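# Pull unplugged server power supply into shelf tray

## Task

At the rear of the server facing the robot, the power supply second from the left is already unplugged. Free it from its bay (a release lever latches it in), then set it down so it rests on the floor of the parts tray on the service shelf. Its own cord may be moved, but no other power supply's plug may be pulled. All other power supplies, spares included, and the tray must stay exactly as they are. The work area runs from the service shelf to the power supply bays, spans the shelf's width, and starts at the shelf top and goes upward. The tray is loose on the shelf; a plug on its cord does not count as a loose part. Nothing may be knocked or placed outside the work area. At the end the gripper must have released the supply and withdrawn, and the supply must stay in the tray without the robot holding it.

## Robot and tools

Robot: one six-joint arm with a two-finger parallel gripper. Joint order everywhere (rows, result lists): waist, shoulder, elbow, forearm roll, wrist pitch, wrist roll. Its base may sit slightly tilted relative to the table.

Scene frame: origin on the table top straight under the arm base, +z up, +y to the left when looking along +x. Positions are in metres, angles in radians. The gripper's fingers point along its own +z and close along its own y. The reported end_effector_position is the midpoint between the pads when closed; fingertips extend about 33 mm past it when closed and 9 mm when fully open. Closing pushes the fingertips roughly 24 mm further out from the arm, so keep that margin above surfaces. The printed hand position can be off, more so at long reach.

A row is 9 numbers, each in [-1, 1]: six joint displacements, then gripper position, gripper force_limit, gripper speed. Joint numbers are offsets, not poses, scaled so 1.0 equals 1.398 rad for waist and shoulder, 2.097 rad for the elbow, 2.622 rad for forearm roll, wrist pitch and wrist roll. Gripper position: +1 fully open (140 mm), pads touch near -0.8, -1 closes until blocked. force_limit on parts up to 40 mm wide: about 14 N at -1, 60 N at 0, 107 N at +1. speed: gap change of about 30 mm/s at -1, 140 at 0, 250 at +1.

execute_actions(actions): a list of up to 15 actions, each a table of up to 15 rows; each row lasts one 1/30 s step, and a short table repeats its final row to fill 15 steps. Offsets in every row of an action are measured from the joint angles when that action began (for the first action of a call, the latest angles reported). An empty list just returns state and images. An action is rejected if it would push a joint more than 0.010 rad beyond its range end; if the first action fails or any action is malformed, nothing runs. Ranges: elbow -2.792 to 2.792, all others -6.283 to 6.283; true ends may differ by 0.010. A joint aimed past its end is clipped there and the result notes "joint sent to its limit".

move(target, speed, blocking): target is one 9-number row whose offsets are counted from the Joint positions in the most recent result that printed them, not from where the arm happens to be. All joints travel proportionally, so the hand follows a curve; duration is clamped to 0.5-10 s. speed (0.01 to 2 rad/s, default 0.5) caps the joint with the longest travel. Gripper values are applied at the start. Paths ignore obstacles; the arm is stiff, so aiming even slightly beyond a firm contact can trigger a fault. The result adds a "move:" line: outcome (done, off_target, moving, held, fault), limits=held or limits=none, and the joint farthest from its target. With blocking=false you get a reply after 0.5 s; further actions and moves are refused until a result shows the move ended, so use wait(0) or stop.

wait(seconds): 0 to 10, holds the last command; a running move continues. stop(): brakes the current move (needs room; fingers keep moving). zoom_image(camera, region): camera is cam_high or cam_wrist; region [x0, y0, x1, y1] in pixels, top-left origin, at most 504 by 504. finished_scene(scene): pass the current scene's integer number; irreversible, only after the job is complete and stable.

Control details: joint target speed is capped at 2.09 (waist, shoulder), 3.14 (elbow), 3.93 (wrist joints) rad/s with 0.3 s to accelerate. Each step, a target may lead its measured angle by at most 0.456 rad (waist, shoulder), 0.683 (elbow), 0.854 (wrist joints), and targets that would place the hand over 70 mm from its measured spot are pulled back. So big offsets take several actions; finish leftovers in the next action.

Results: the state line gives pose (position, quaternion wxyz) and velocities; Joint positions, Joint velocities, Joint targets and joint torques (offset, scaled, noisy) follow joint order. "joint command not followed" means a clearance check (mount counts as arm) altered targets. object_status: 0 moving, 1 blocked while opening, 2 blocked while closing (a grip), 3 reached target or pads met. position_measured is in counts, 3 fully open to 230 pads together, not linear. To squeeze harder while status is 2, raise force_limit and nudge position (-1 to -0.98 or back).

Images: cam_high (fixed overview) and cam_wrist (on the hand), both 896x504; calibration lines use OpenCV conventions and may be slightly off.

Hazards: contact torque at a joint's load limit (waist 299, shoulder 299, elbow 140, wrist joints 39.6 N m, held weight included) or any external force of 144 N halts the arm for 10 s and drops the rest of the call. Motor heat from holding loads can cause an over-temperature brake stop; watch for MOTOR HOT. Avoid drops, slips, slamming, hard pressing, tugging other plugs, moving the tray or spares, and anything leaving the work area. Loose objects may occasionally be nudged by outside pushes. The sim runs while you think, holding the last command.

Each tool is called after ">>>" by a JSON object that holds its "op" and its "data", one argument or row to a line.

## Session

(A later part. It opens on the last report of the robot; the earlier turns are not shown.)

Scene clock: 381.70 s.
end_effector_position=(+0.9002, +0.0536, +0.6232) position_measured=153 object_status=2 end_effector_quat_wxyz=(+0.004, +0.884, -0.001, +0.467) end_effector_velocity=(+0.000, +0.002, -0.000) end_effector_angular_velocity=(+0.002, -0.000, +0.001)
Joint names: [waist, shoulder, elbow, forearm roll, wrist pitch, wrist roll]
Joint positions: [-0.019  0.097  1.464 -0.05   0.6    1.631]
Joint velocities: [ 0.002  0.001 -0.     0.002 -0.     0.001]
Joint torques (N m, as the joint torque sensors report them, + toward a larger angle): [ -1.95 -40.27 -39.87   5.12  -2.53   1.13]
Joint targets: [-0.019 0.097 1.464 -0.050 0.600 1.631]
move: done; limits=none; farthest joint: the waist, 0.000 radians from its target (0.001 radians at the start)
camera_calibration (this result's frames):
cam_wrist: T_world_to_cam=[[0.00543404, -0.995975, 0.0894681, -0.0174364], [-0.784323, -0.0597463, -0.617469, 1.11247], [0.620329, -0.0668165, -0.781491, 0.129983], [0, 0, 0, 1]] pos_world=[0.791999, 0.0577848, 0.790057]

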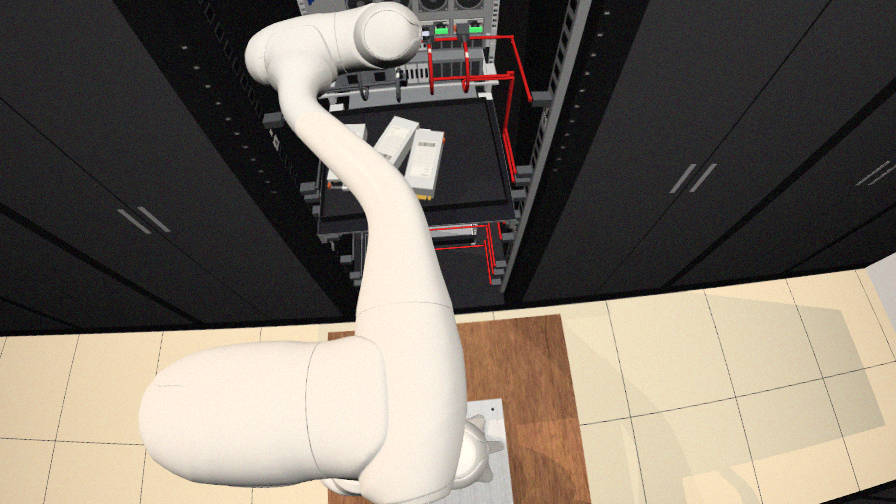

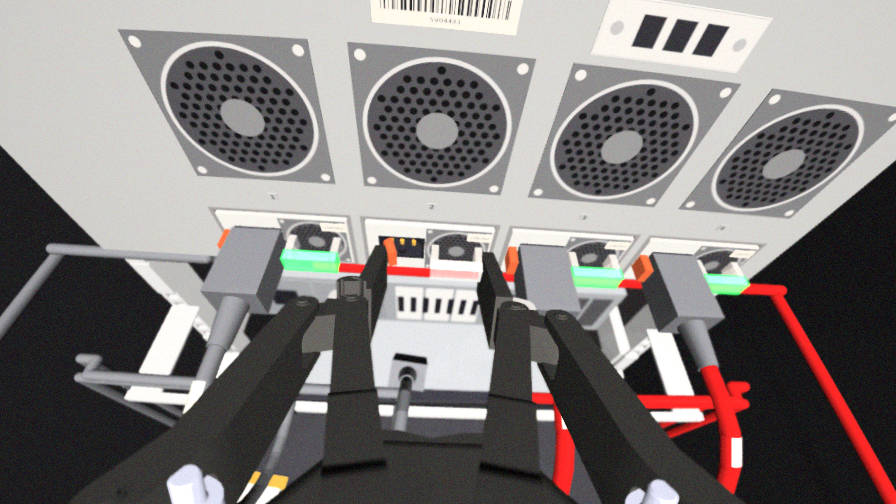

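>>> {"op": "move", "data": {
  "target": [0, -0.0058, 0.00432, 0, -0.00037, 0, -0.98, 0.8, -1],
  "speed": 0.01
}}

>>> {"op": "zoom_image", "data": {
  "camera": "cam_wrist",
  "region": [340, 200, 540, 300]
}}

Scene clock: 387.03 s.
end_effector_position=(+0.8952, +0.0536, +0.6231) position_measured=153 object_status=2 end_effector_quat_wxyz=(+0.004, +0.884, -0.001, +0.467) end_effector_velocity=(-0.001, -0.001, +0.001) end_effector_angular_velocity=(+0.001, -0.001, -0.001)
Joint names: [waist, shoulder, elbow, forearm roll, wrist pitch, wrist roll]
Joint positions: [-0.019  0.089  1.473 -0.05   0.599  1.631]
Joint velocities: [-0.001 -0.001 -0.     0.001  0.001  0.   ]
Joint torques (N m, as the joint torque sensors report them, + toward a larger angle): [-11.37 -52.45 -38.74   2.85   1.41   1.71]
Joint targets: [-0.019 0.089 1.473 -0.050 0.599 1.631]
move: done; limits=none; farthest joint: the waist, 0.000 radians from its target (0.000 radians at the start)
camera_calibration (this result's frames):
cam_wrist: T_world_to_cam=[[0.00564097, -0.995974, 0.0894625, -0.0175821], [-0.784331, -0.0599036, -0.617444, 1.10852], [0.620317, -0.0666852, -0.781511, 0.133075], [0, 0, 0, 1]] pos_world=[0.786997, 0.0577672, 0.790022]

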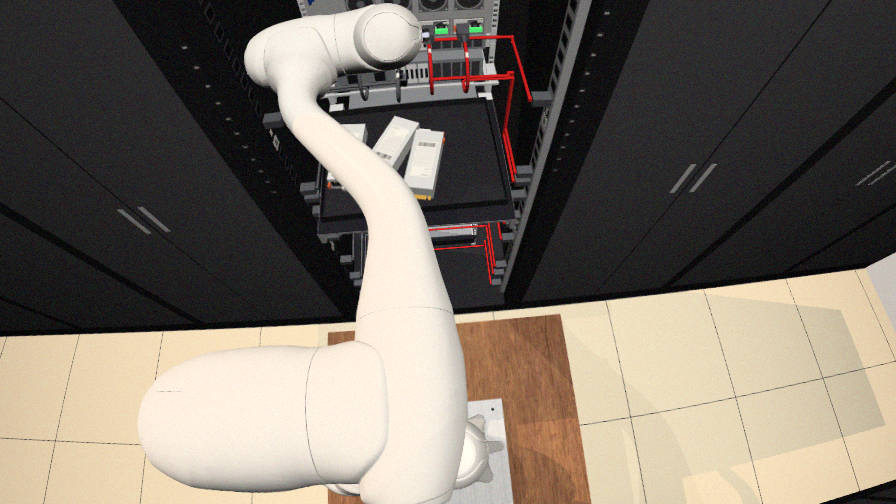

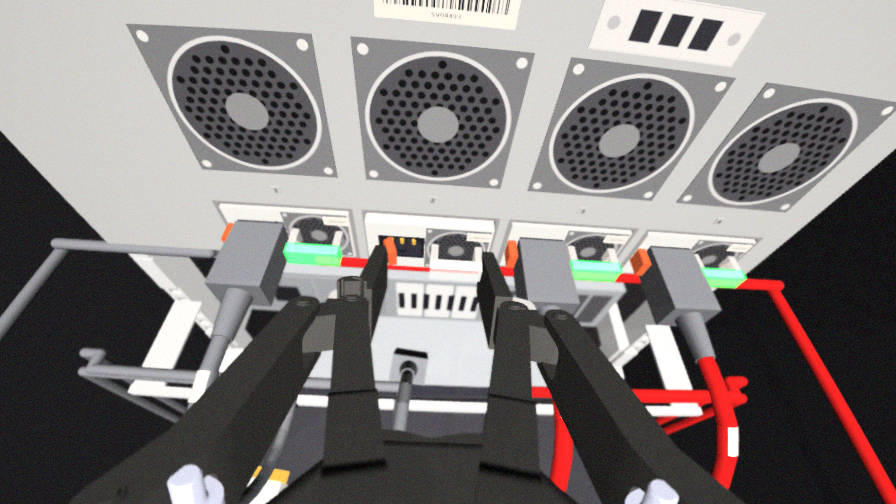

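Region (340, 200, 540, 300) of cam_wrist's 896x504 image, scaled by 2.520, with more detail than that image has.

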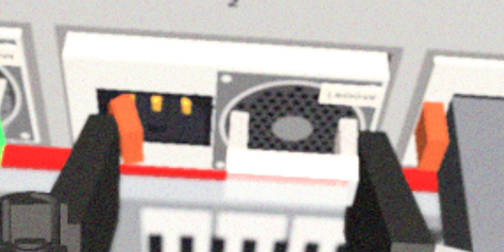

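>>> {"op": "move", "data": {
  "target": [0.00203, -0.04633, 0.03318, -0.00175, -0.00183, 0.0021, -0.98, 0.8, -1],
  "speed": 0.03
}}

Scene clock: 402.87 s.
end_effector_position=(+0.8550, +0.0541, +0.6232) position_measured=153 object_status=2 end_effector_quat_wxyz=(+0.004, +0.884, -0.001, +0.467) end_effector_velocity=(-0.000, +0.000, +0.001) end_effector_angular_velocity=(+0.000, -0.000, +0.000)
Joint names: [waist, shoulder, elbow, forearm roll, wrist pitch, wrist roll]
Joint positions: [-0.016  0.024  1.543 -0.054  0.594  1.637]
Joint velocities: [ 0.    -0.    -0.001 -0.     0.     0.   ]
Joint torques (N m, as the joint torque sensors report them, + toward a larger angle): [ -1.23 -52.97 -42.57   4.59   0.45   1.45]
Joint targets: [-0.016 0.024 1.543 -0.054 0.594 1.637]
move: done; limits=none; farthest joint: the waist, 0.000 radians from its target (0.003 radians at the start)
camera_calibration (this result's frames):
cam_wrist: T_world_to_cam=[[0.00561952, -0.995973, 0.0894793, -0.0168697], [-0.784217, -0.0599095, -0.617588, 1.07707], [0.620461, -0.0667007, -0.781395, 0.157862], [0, 0, 0, 1]] pos_world=[0.746805, 0.0582545, 0.790048]

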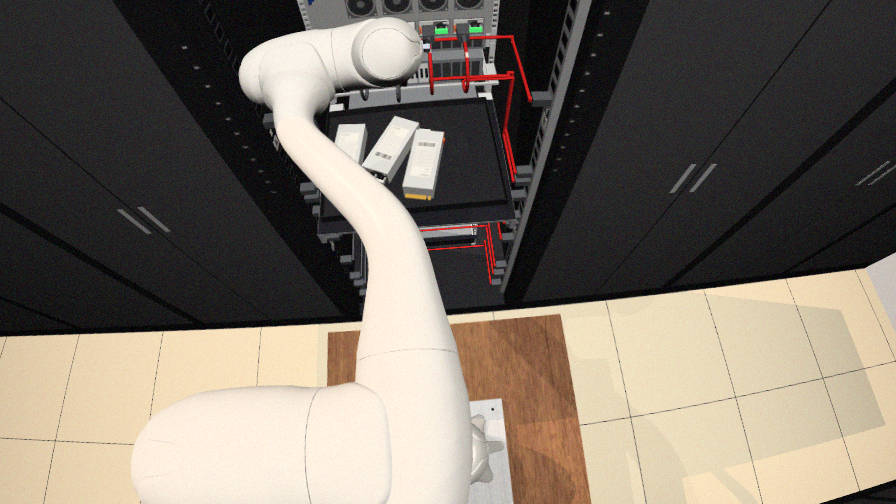

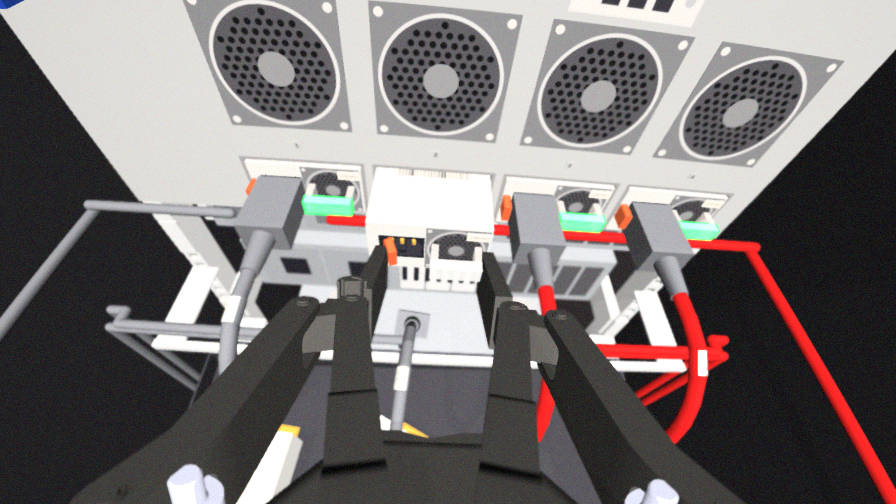

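>>> {"op": "move", "data": {
  "target": [0.00133, -0.0374, 0.02516, -0.00107, -0.00019, 0.0013, -0.98, 0.8, -1],
  "speed": 0.04
}}

>>> {"op": "move", "data": {
  "target": [0.0015, -0.03744, 0.02375, -0.00109, 0.00097, 0.00132, -0.98, 0.8, -1],
  "speed": 0.04
}}

Scene clock: 440.83 s.
end_effector_position=(+0.8225, +0.0541, +0.6232) position_measured=153 object_status=2 end_effector_quat_wxyz=(+0.004, +0.884, -0.001, +0.467) end_effector_velocity=(+0.001, -0.001, +0.000) end_effector_angular_velocity=(+0.001, -0.000, -0.002)
Joint names: [waist, shoulder, elbow, forearm roll, wrist pitch, wrist roll]
Joint positions: [-0.014 -0.028  1.596 -0.057  0.594  1.64 ]
Joint velocities: [-0.002  0.001 -0.001  0.001 -0.     0.   ]
Joint torques (N m, as the joint torque sensors report them, + toward a larger angle): [ -9.27 -43.29 -45.98   2.76  -2.05   1.4 ]
Joint targets: [-0.014 -0.028 1.596 -0.057 0.594 1.640]
move: done; limits=none; farthest joint: the waist, 0.000 radians from its target (0.002 radians at the start)
camera_calibration (this result's frames):
cam_wrist: T_world_to_cam=[[0.00559807, -0.995976, 0.0894498, -0.0166517], [-0.784146, -0.0598821, -0.617681, 1.05163], [0.620551, -0.0666839, -0.781325, 0.177904], [0, 0, 0, 1]] pos_world=[0.714325, 0.0582524, 0.790061]

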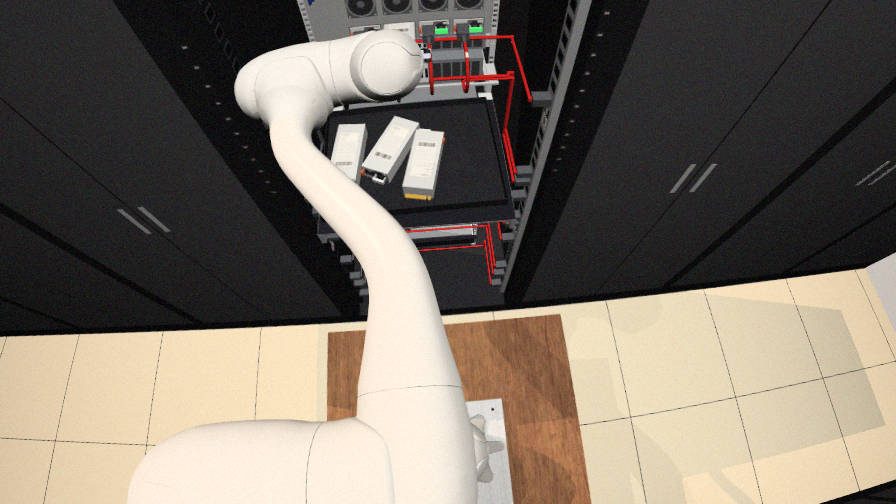

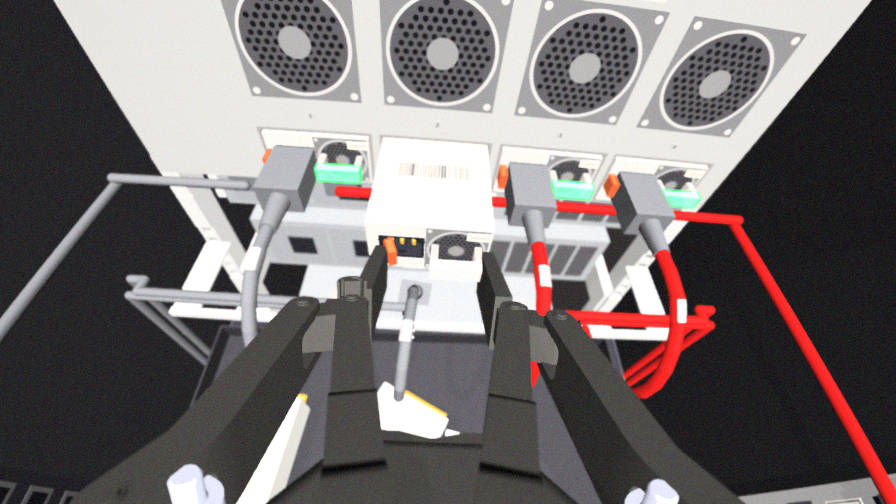

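Scene clock: 442.40 s.
end_effector_position=(+0.7901, +0.0541, +0.6232) position_measured=153 object_status=2 end_effector_quat_wxyz=(+0.004, +0.884, -0.001, +0.467) end_effector_velocity=(+0.000, +0.002, +0.000) end_effector_angular_velocity=(-0.003, -0.001, +0.003)
Joint names: [waist, shoulder, elbow, forearm roll, wrist pitch, wrist roll]
Joint positions: [-0.012 -0.081  1.645 -0.06   0.596  1.644]
Joint velocities: [ 0.003  0.     0.    -0.002 -0.002 -0.   ]
Joint torques (N m, as the joint torque sensors report them, + toward a larger angle): [ -8.52 -38.21 -45.23   2.87  -2.19   1.26]
Joint targets: [-0.012 -0.081 1.646 -0.060 0.596 1.644]
move: done; limits=none; farthest joint: the waist, 0.000 radians from its target (0.002 radians at the start)
camera_calibration (this result's frames):
cam_wrist: T_world_to_cam=[[0.00560111, -0.995977, 0.0894285, -0.0164562], [-0.784082, -0.0598781, -0.617762, 1.02618], [0.620632, -0.0666592, -0.781264, 0.197957], [0, 0, 0, 1]] pos_world=[0.68184, 0.0582511, 0.790061]

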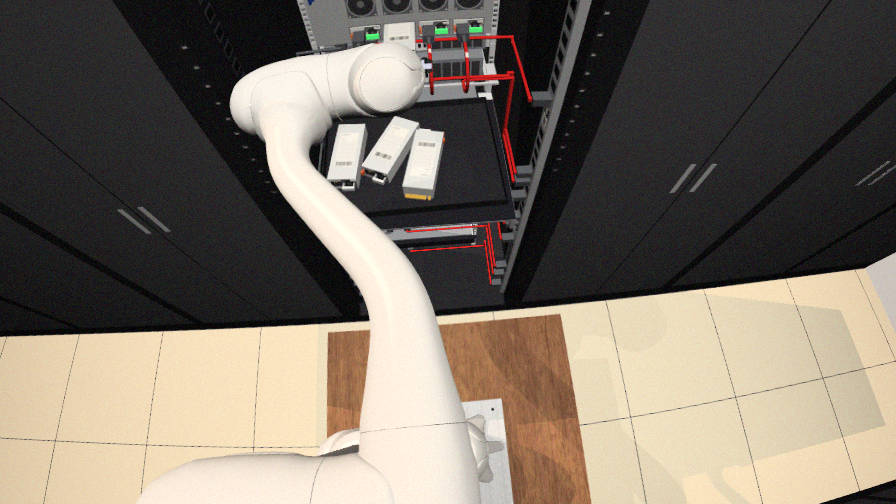

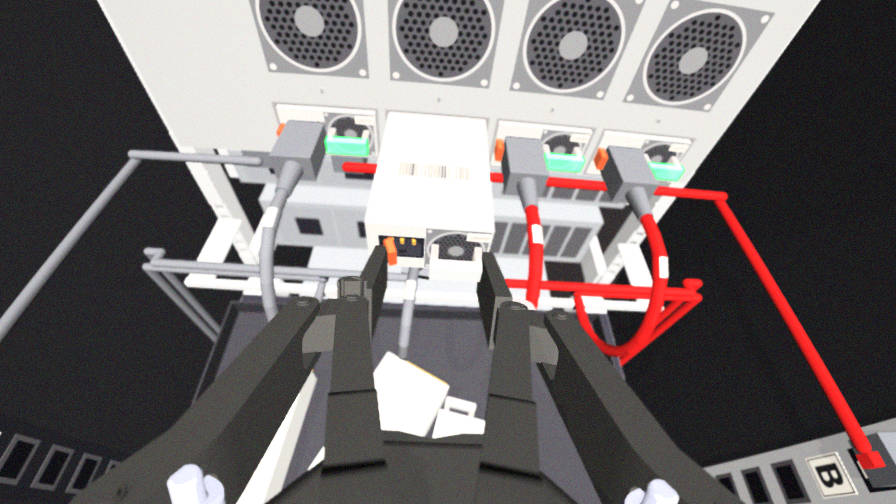

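>>> {"op": "execute_actions", "data": {
  "actions": [
    [[0,0,0,0,0,0,0.22,0,-0.6]],
    [[0,0,0,0,0,0,0.22,0,-0.6]]
  ]
}}

>>> {"op": "zoom_image", "data": {
  "camera": "cam_wrist",
  "region": [320, 100, 560, 320]
}}

Scene clock: 450.43 s.
end_effector_position=(+0.7900, +0.0540, +0.6232) position_measured=101 object_status=3 end_effector_quat_wxyz=(+0.004, +0.884, -0.001, +0.467) end_effector_velocity=(+0.000, -0.001, -0.001) end_effector_angular_velocity=(+0.001, +0.002, -0.001)
Joint names: [waist, shoulder, elbow, forearm roll, wrist pitch, wrist roll]
Joint positions: [-0.012 -0.081  1.646 -0.06   0.596  1.644]
Joint velocities: [-0.001  0.001  0.     0.002  0.001 -0.   ]
Joint torques (N m, as the joint torque sensors report them, + toward a larger angle): [ -1.01 -29.74 -43.99   4.76  -2.43   0.32]
Joint targets: [-0.012 -0.081 1.646 -0.060 0.596 1.644]
camera_calibration (this result's frames):
cam_wrist: T_world_to_cam=[[0.00554177, -0.995973, 0.089477, -0.0164636], [-0.784069, -0.0598632, -0.61778, 1.02616], [0.620648, -0.0667326, -0.781244, 0.197971], [0, 0, 0, 1]] pos_world=[0.681801, 0.058243, 0.790077]

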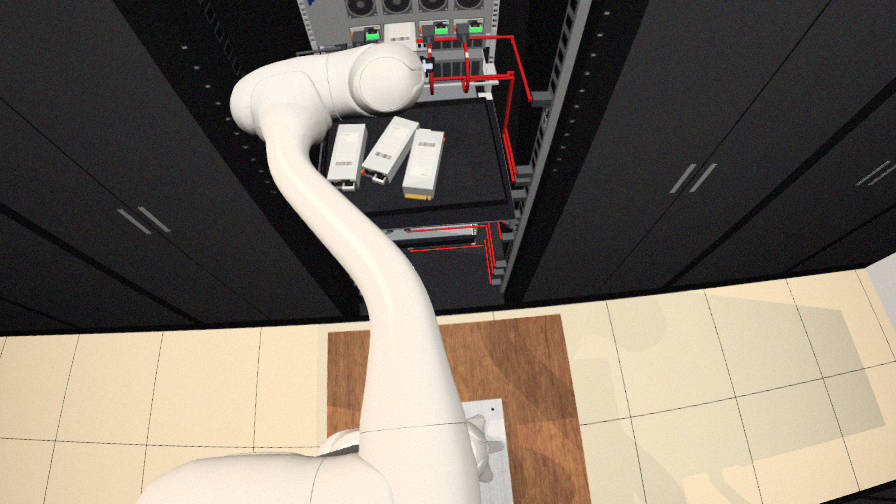

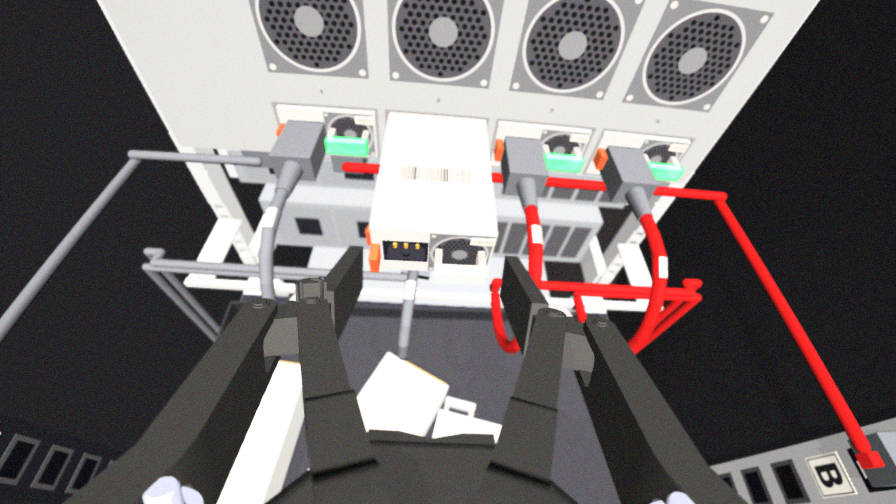

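Region (320, 100, 560, 320) of cam_wrist's 896x504 image, scaled by 2.100, with more detail than that image has; it fills the top 462 rows of this view, and the rest is white.

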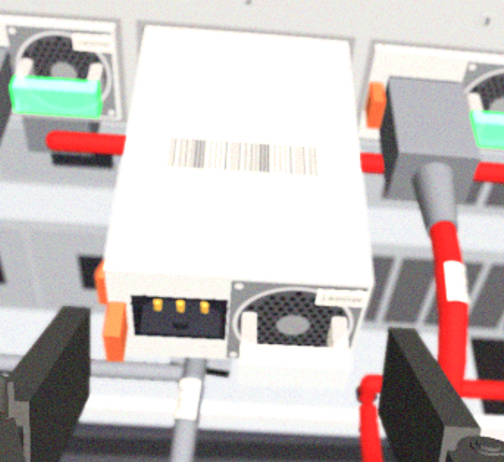

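>>> {"op": "move", "data": {
  "target": [-0.00487, 0.14673, -0.21033, 0.01537, 0.20378, -0.01617, 0.22, 0, -0.6],
  "speed": 0.3
}}

>>> {"op": "zoom_image", "data": {
  "camera": "cam_wrist",
  "region": [300, 130, 600, 400]
}}

Scene clock: 475.77 s.
end_effector_position=(+0.8348, +0.0555, +0.6773) position_measured=101 object_status=3 end_effector_quat_wxyz=(+0.003, +0.944, +0.001, +0.330) end_effector_velocity=(+0.000, -0.001, +0.002) end_effector_angular_velocity=(-0.000, -0.003, -0.002)
Joint names: [waist, shoulder, elbow, forearm roll, wrist pitch, wrist roll]
Joint positions: [-0.019  0.125  1.204 -0.02   1.131  1.601]
Joint velocities: [-0.001 -0.    -0.002 -0.001 -0.001  0.   ]
Joint torques (N m, as the joint torque sensors report them, + toward a larger angle): [ -0.8  -50.57 -42.07   4.68  -1.9    0.05]
Joint targets: [-0.019 0.125 1.204 -0.020 1.131 1.601]
move: done; limits=none; farthest joint: the waist, 0.000 radians from its target (0.007 radians at the start)
camera_calibration (this result's frames):
cam_wrist: T_world_to_cam=[[0.0354456, -0.995935, 0.0828106, -0.0405595], [-0.931105, -0.0630109, -0.359268, 1.04259], [0.363025, -0.0643709, -0.929553, 0.527885], [0, 0, 0, 1]] pos_world=[0.780564, 0.0592805, 0.868625]

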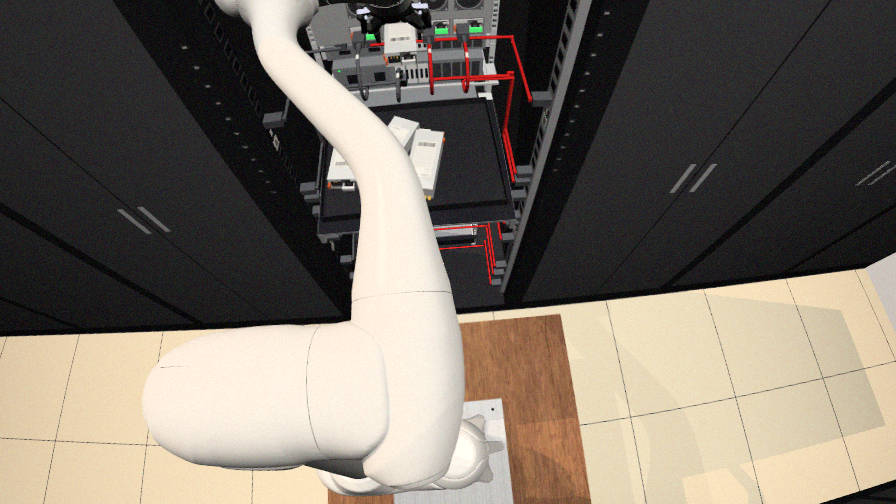

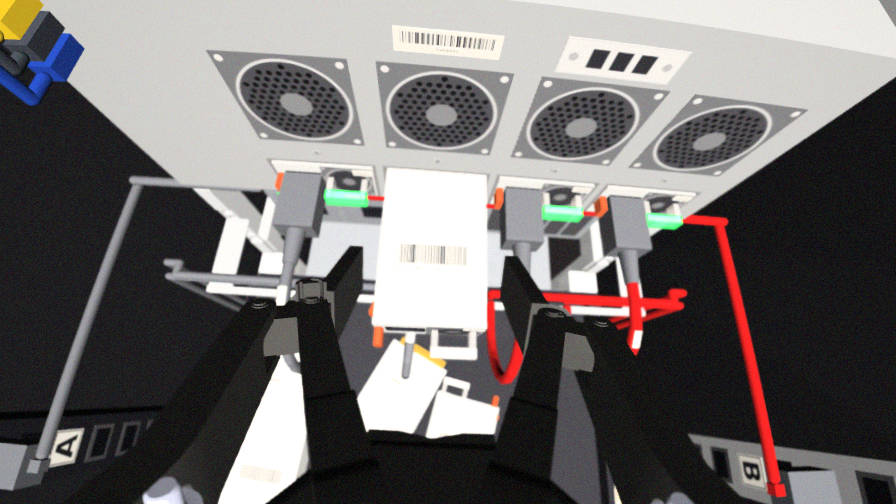

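Region (300, 130, 600, 400) of cam_wrist's 896x504 image, scaled by 1.680, with more detail than that image has; it fills the top 454 rows of this view, and the rest is white.

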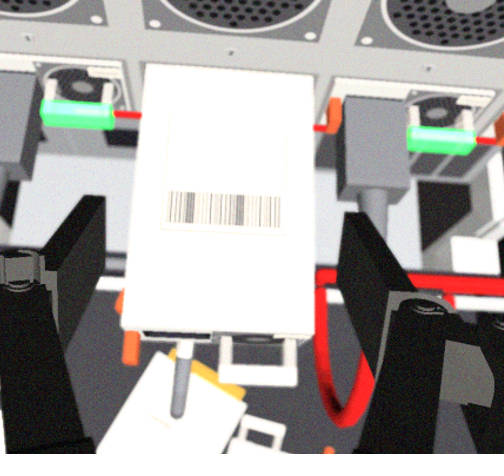

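>>> {"op": "move", "data": {
  "target": [-0.00115, 0.0339, 0.014215, 0.00013, -0.029442, 0, 0.17, 0, -0.6],
  "speed": 0.05
}}

>>> {"op": "zoom_image", "data": {
  "camera": "cam_wrist",
  "region": [300, 150, 600, 420]
}}

Scene clock: 492.27 s.
end_effector_position=(+0.8722, +0.0552, +0.6303) position_measured=108 object_status=3 end_effector_quat_wxyz=(+0.003, +0.944, +0.001, +0.330) end_effector_velocity=(+0.001, -0.001, -0.003) end_effector_angular_velocity=(+0.001, +0.003, -0.001)
Joint names: [waist, shoulder, elbow, forearm roll, wrist pitch, wrist roll]
Joint positions: [-0.02   0.172  1.234 -0.02   1.053  1.601]
Joint velocities: [-0.001  0.003  0.001  0.001 -0.001  0.   ]
Joint torques (N m, as the joint torque sensors report them, + toward a larger angle): [ -0.73 -57.14 -42.24   4.49  -1.73   0.18]
Joint targets: [-0.020 0.172 1.234 -0.020 1.053 1.601]
move: done; limits=none; farthest joint: the waist, 0.000 radians from its target (0.002 radians at the start)
camera_calibration (this result's frames):
cam_wrist: T_world_to_cam=[[0.0354059, -0.995939, 0.0827806, -0.038194], [-0.93111, -0.0629625, -0.359262, 1.06046], [0.363015, -0.0643579, -0.929558, 0.470674], [0, 0, 0, 1]] pos_world=[0.817898, 0.0590221, 0.821665]

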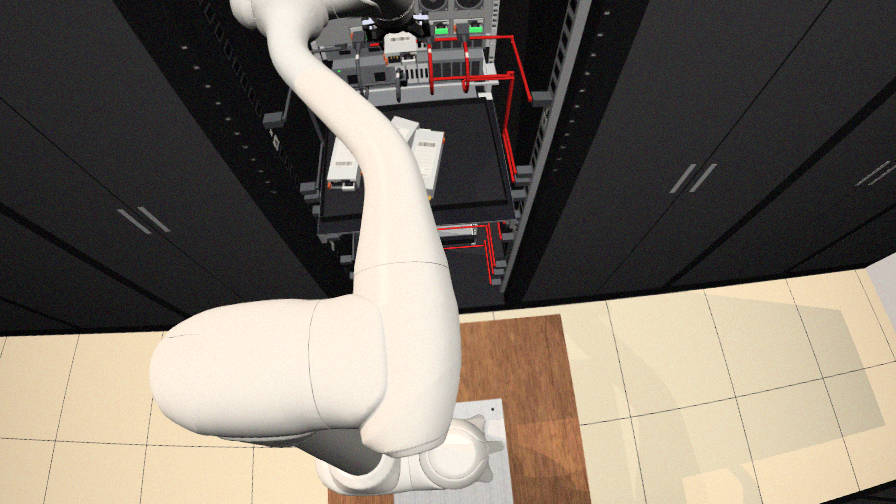

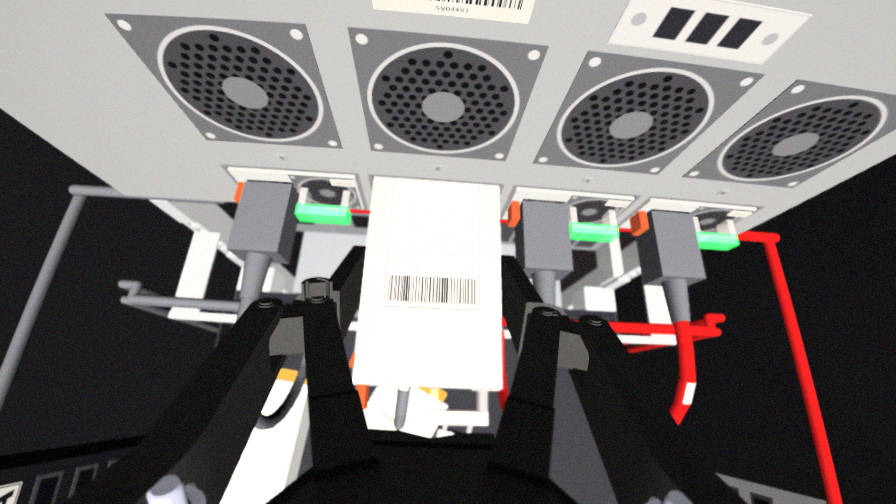

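Region (300, 150, 600, 420) of cam_wrist's 896x504 image, scaled by 1.680, with more detail than that image has; it fills the top 454 rows of this view, and the rest is white.

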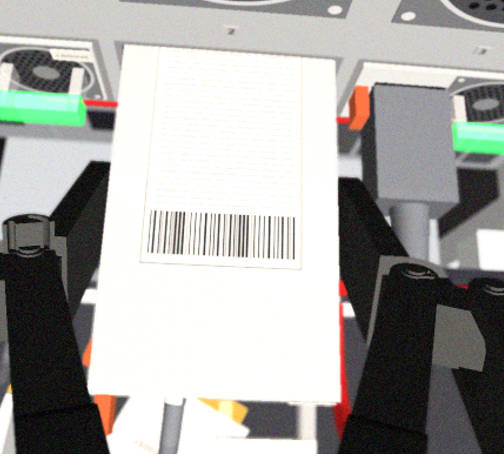

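>>> {"op": "execute_actions", "data": {
  "actions": [
    [[0.0007,0,0,0,0,0,-1,0.8,-1]],
    [[0,0,0,0,0,0,-1,0.8,-1]]
  ]
}}

Scene clock: 497.33 s.
end_effector_position=(+0.8721, +0.0560, +0.6303) position_measured=124 object_status=2 end_effector_quat_wxyz=(+0.003, +0.944, +0.001, +0.330) end_effector_velocity=(-0.000, +0.000, +0.001) end_effector_angular_velocity=(+0.001, -0.002, +0.000)
Joint names: [waist, shoulder, elbow, forearm roll, wrist pitch, wrist roll]
Joint positions: [-0.019  0.172  1.234 -0.02   1.053  1.601]
Joint velocities: [-0.    -0.001 -0.     0.001 -0.001 -0.   ]
Joint torques (N m, as the joint torque sensors report them, + toward a larger angle): [  3.71 -34.74 -33.17   6.88  -3.21   0.36]
Joint targets: [-0.019 0.172 1.234 -0.020 1.053 1.601]
camera_calibration (this result's frames):
cam_wrist: T_world_to_cam=[[0.0363244, -0.995906, 0.0827707, -0.0381931], [-0.931066, -0.063815, -0.359226, 1.06045], [0.363038, -0.0640163, -0.929573, 0.470672], [0, 0, 0, 1]] pos_world=[0.817867, 0.0597667, 0.821627]

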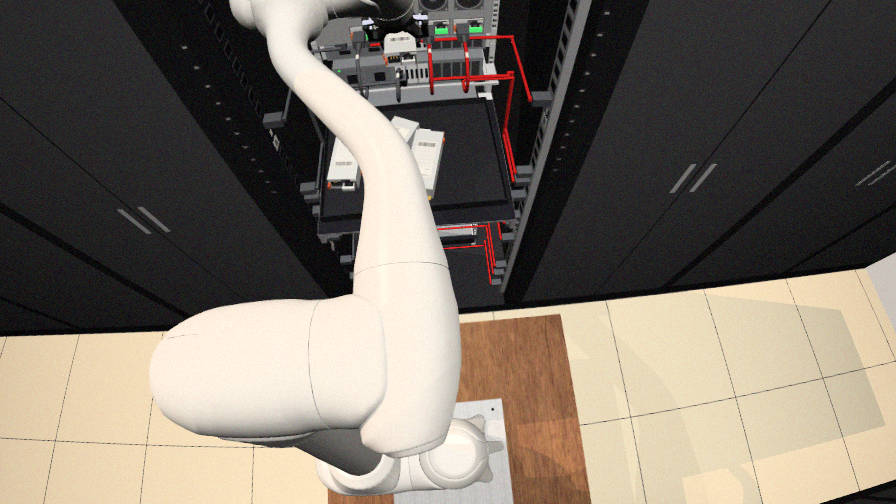

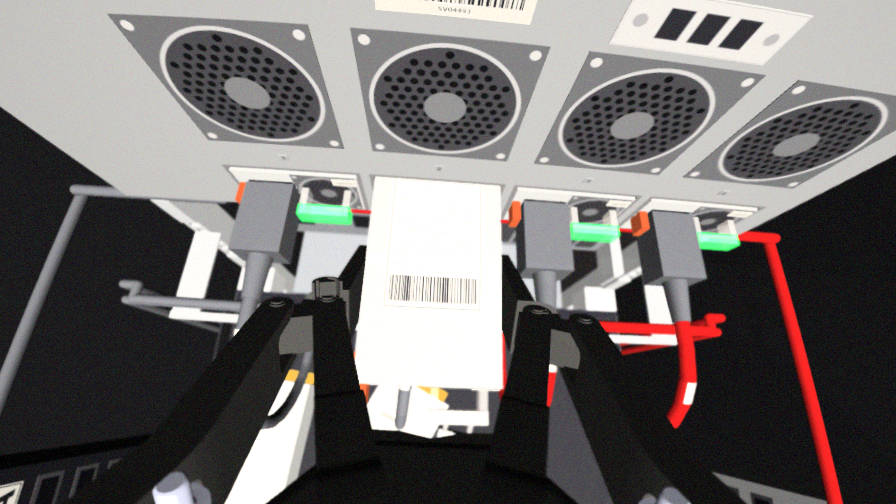

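>>> {"op": "move", "data": {
  "target": [0.00161, -0.0594, 0.045856, -0.00067, -0.005, 0.00109, -1, 0.8, -1],
  "speed": 0.05
}}

Scene clock: 520.00 s.
end_effector_position=(+0.8222, +0.0560, +0.6303) position_measured=124 object_status=2 end_effector_quat_wxyz=(+0.003, +0.944, +0.001, +0.330) end_effector_velocity=(+0.000, +0.000, -0.000) end_effector_angular_velocity=(+0.000, +0.001, +0.001)
Joint names: [waist, shoulder, elbow, forearm roll, wrist pitch, wrist roll]
Joint positions: [-0.017  0.089  1.33  -0.021  1.04   1.604]
Joint velocities: [ 0.     0.001 -0.     0.     0.001 -0.   ]
Joint torques (N m, as the joint torque sensors report them, + toward a larger angle): [  1.7  -54.29 -49.08   5.27  -3.85   0.29]
Joint targets: [-0.017 0.089 1.330 -0.021 1.040 1.604]
move: done; limits=none; farthest joint: the waist, 0.000 radians from its target (0.003 radians at the start)
camera_calibration (this result's frames):
cam_wrist: T_world_to_cam=[[0.0363463, -0.995908, 0.0827431, -0.0363736], [-0.931055, -0.0638272, -0.359252, 1.01393], [0.363063, -0.063981, -0.929565, 0.488749], [0, 0, 0, 1]] pos_world=[0.7679, 0.0597622, 0.82159]

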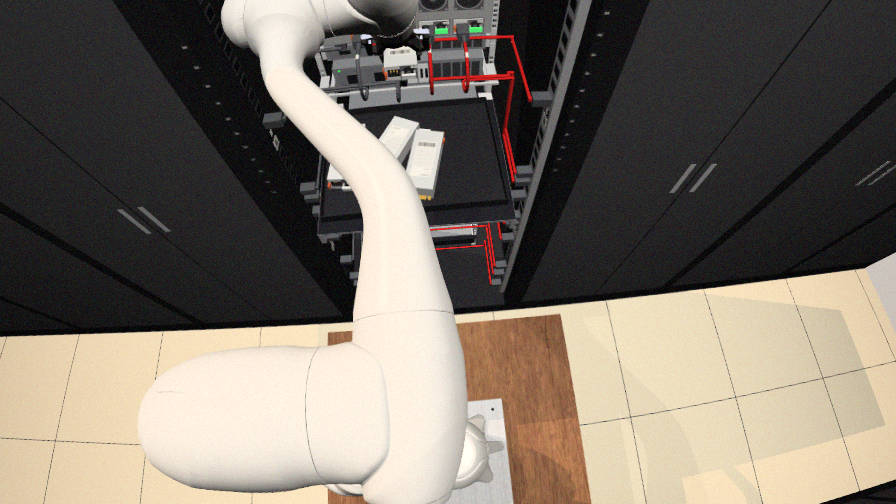

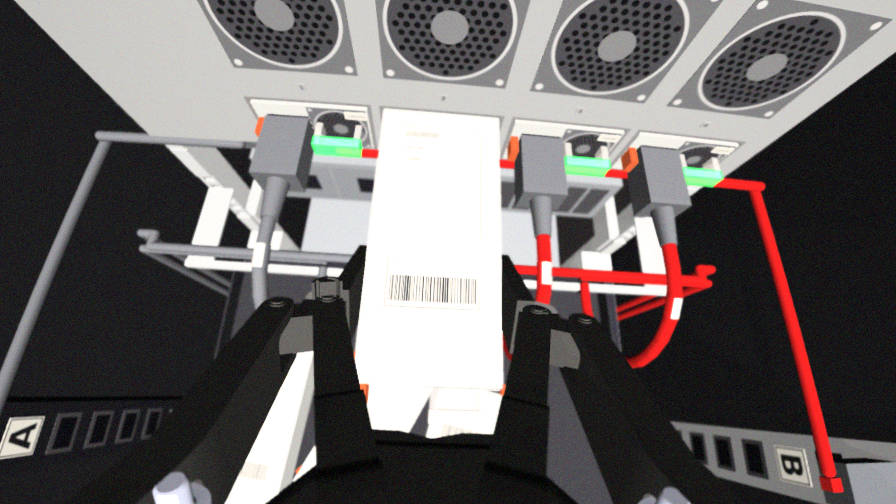

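>>> {"op": "move", "data": {
  "target": [0.0019, -0.05829, 0.04228, -0.00076, -0.00273, 0.00123, -1, 0.8, -1],
  "speed": 0.06
}}

Scene clock: 535.83 s.
end_effector_position=(+0.7722, +0.0560, +0.6292) position_measured=124 object_status=2 end_effector_quat_wxyz=(+0.003, +0.944, +0.001, +0.330) end_effector_velocity=(+0.000, +0.001, +0.003) end_effector_angular_velocity=(+0.001, -0.004, +0.002)
Joint names: [waist, shoulder, elbow, forearm roll, wrist pitch, wrist roll]
Joint positions: [-0.015  0.007  1.419 -0.023  1.033  1.607]
Joint velocities: [ 0.001 -0.001 -0.003  0.001 -0.001 -0.001]
Joint torques (N m, as the joint torque sensors report them, + toward a larger angle): [  0.34 -45.12 -49.91   4.54  -4.09   0.43]
Joint targets: [-0.015 0.007 1.419 -0.023 1.033 1.607]
move: done; limits=none; farthest joint: the waist, 0.000 radians from its target (0.003 radians at the start)
camera_calibration (this result's frames):
cam_wrist: T_world_to_cam=[[0.0363623, -0.99591, 0.0827067, -0.0344625], [-0.931043, -0.0638311, -0.359284, 0.967049], [0.363094, -0.0639391, -0.929556, 0.50591], [0, 0, 0, 1]] pos_world=[0.717924, 0.0597536, 0.820568]

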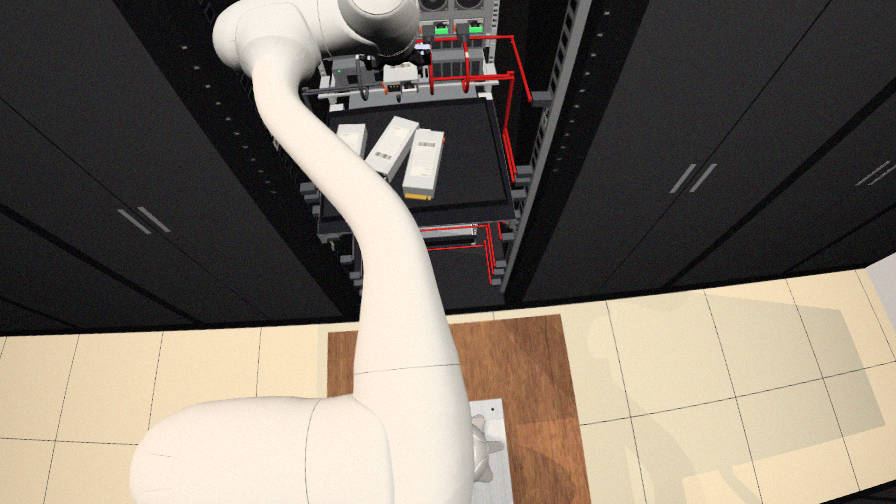

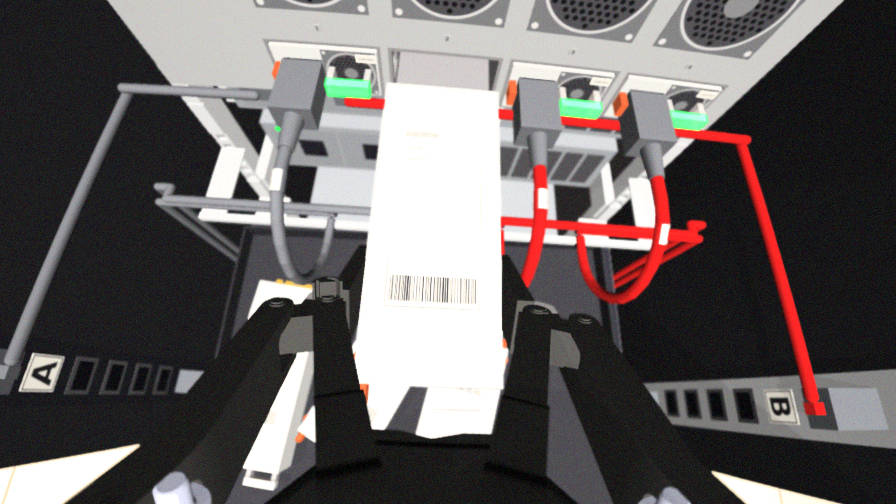

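>>> {"op": "zoom_image", "data": {
  "camera": "cam_high",
  "region": [380, 80, 540, 240]
}}

Region (380, 80, 540, 240) of cam_high's 896x504 image, scaled by 3.150, with more detail than that image has.

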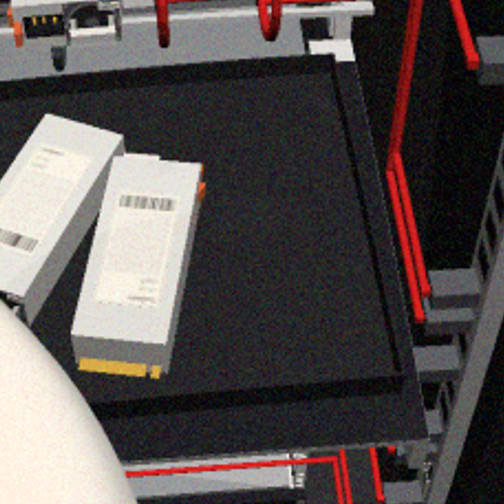

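>>> {"op": "move", "data": {
  "target": [0.00802, -0.16407, 0.09192, -0.00252, 0.0243, 0.00473, -1, 0.8, -1],
  "speed": 0.15
}}

Scene clock: 583.83 s.
end_effector_position=(+0.6203, +0.0558, +0.6303) position_measured=124 object_status=2 end_effector_quat_wxyz=(+0.003, +0.948, +0.001, +0.317) end_effector_velocity=(+0.000, +0.000, +0.001) end_effector_angular_velocity=(-0.000, -0.002, +0.000)
Joint names: [waist, shoulder, elbow, forearm roll, wrist pitch, wrist roll]
Joint positions: [-0.003 -0.222  1.612 -0.03   1.097  1.62 ]
Joint velocities: [ 0.    -0.    -0.001 -0.    -0.001 -0.   ]
Joint torques (N m, as the joint torque sensors report them, + toward a larger angle): [ -0.52 -20.88 -49.03   4.39  -3.91   0.35]
Joint targets: [-0.003 -0.222 1.612 -0.030 1.097 1.620]
move: done; limits=none; farthest joint: the shoulder, 0.001 radians from its target (0.230 radians at the start)
camera_calibration (this result's frames):
cam_wrist: T_world_to_cam=[[0.0371437, -0.995996, 0.0813194, -0.0288507], [-0.940438, -0.0623578, -0.334198, 0.815956], [0.337931, -0.0640625, -0.938988, 0.583542], [0, 0, 0, 1]] pos_world=[0.571231, 0.0595292, 0.822976]

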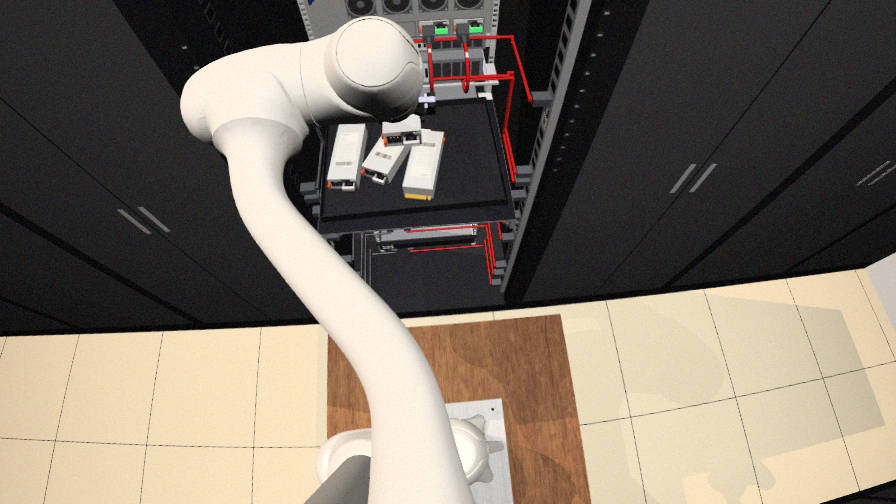

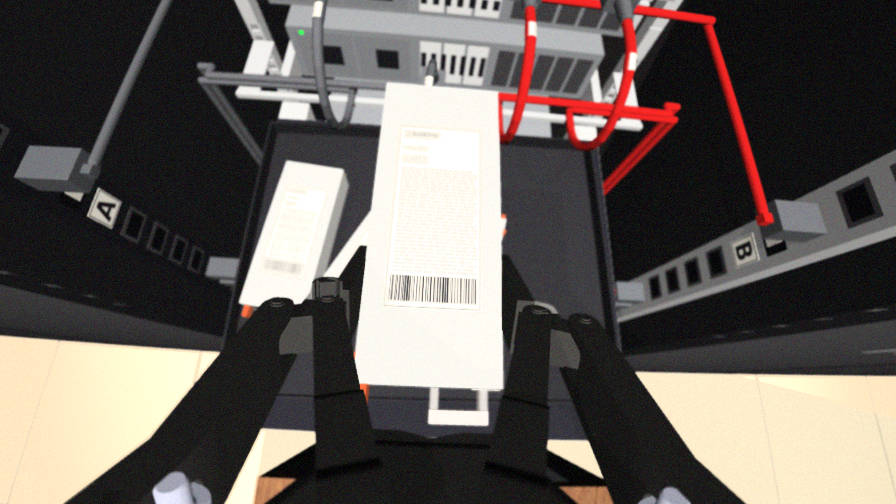

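>>> {"op": "zoom_image", "data": {
  "camera": "cam_wrist",
  "region": [480, 90, 700, 340]
}}

Region (480, 90, 700, 340) of cam_wrist's 896x504 image, scaled by 2.016, with more detail than that image has; it fills the left 444 columns of this view, and the rest is white.

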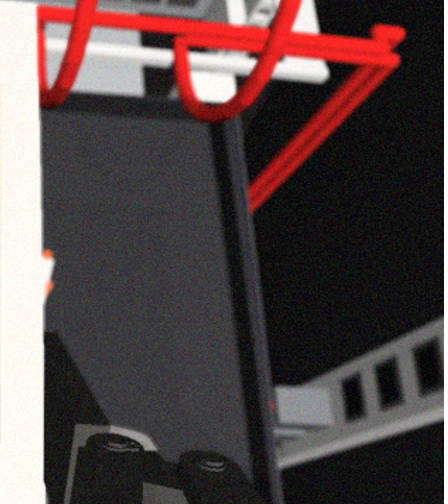

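>>> {"op": "move", "data": {
  "target": [-0.27905, -0.02111, 0.15615, 0.11629, -0.09527, -0.19626, -1, 0.8, -1],
  "speed": 0.25
}}

Scene clock: 624.33 s.
end_effector_position=(+0.5955, -0.1025, +0.4610) position_measured=124 object_status=2 end_effector_quat_wxyz=(+0.005, +0.949, +0.001, +0.316) end_effector_velocity=(-0.000, +0.000, -0.001) end_effector_angular_velocity=(+0.001, +0.001, +0.000)
Joint names: [waist, shoulder, elbow, forearm roll, wrist pitch, wrist roll]
Joint positions: [-0.393 -0.251  1.939  0.275  0.847  1.105]
Joint velocities: [ 0.     0.001  0.001  0.    -0.    -0.   ]
Joint torques (N m, as the joint torque sensors report them, + toward a larger angle): [  0.71 -18.04 -49.1    5.92  -3.38   0.52]
Joint targets: [-0.394 -0.251 1.939 0.275 0.847 1.105]
move: done; limits=none; farthest joint: the waist, 0.000 radians from its target (0.390 radians at the start)
camera_calibration (this result's frames):
cam_wrist: T_world_to_cam=[[0.0374198, -0.995628, 0.0855784, -0.173896], [-0.94091, -0.0639485, -0.332564, 0.725509], [0.336583, -0.0680771, -0.93919, 0.42333], [0, 0, 0, 1]] pos_world=[0.54666, -0.0979219, 0.653748]

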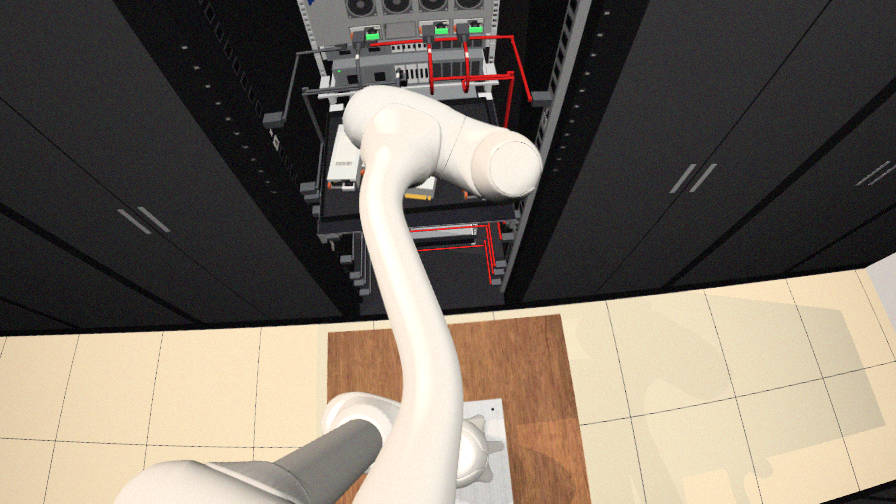

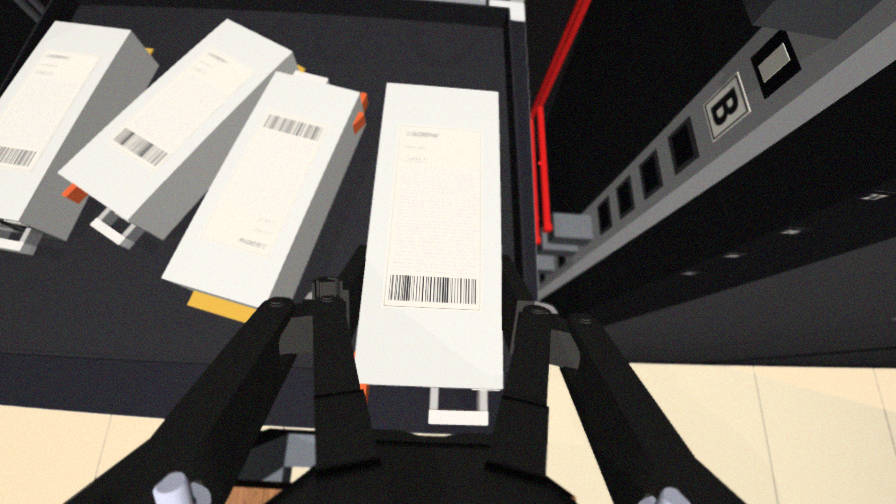

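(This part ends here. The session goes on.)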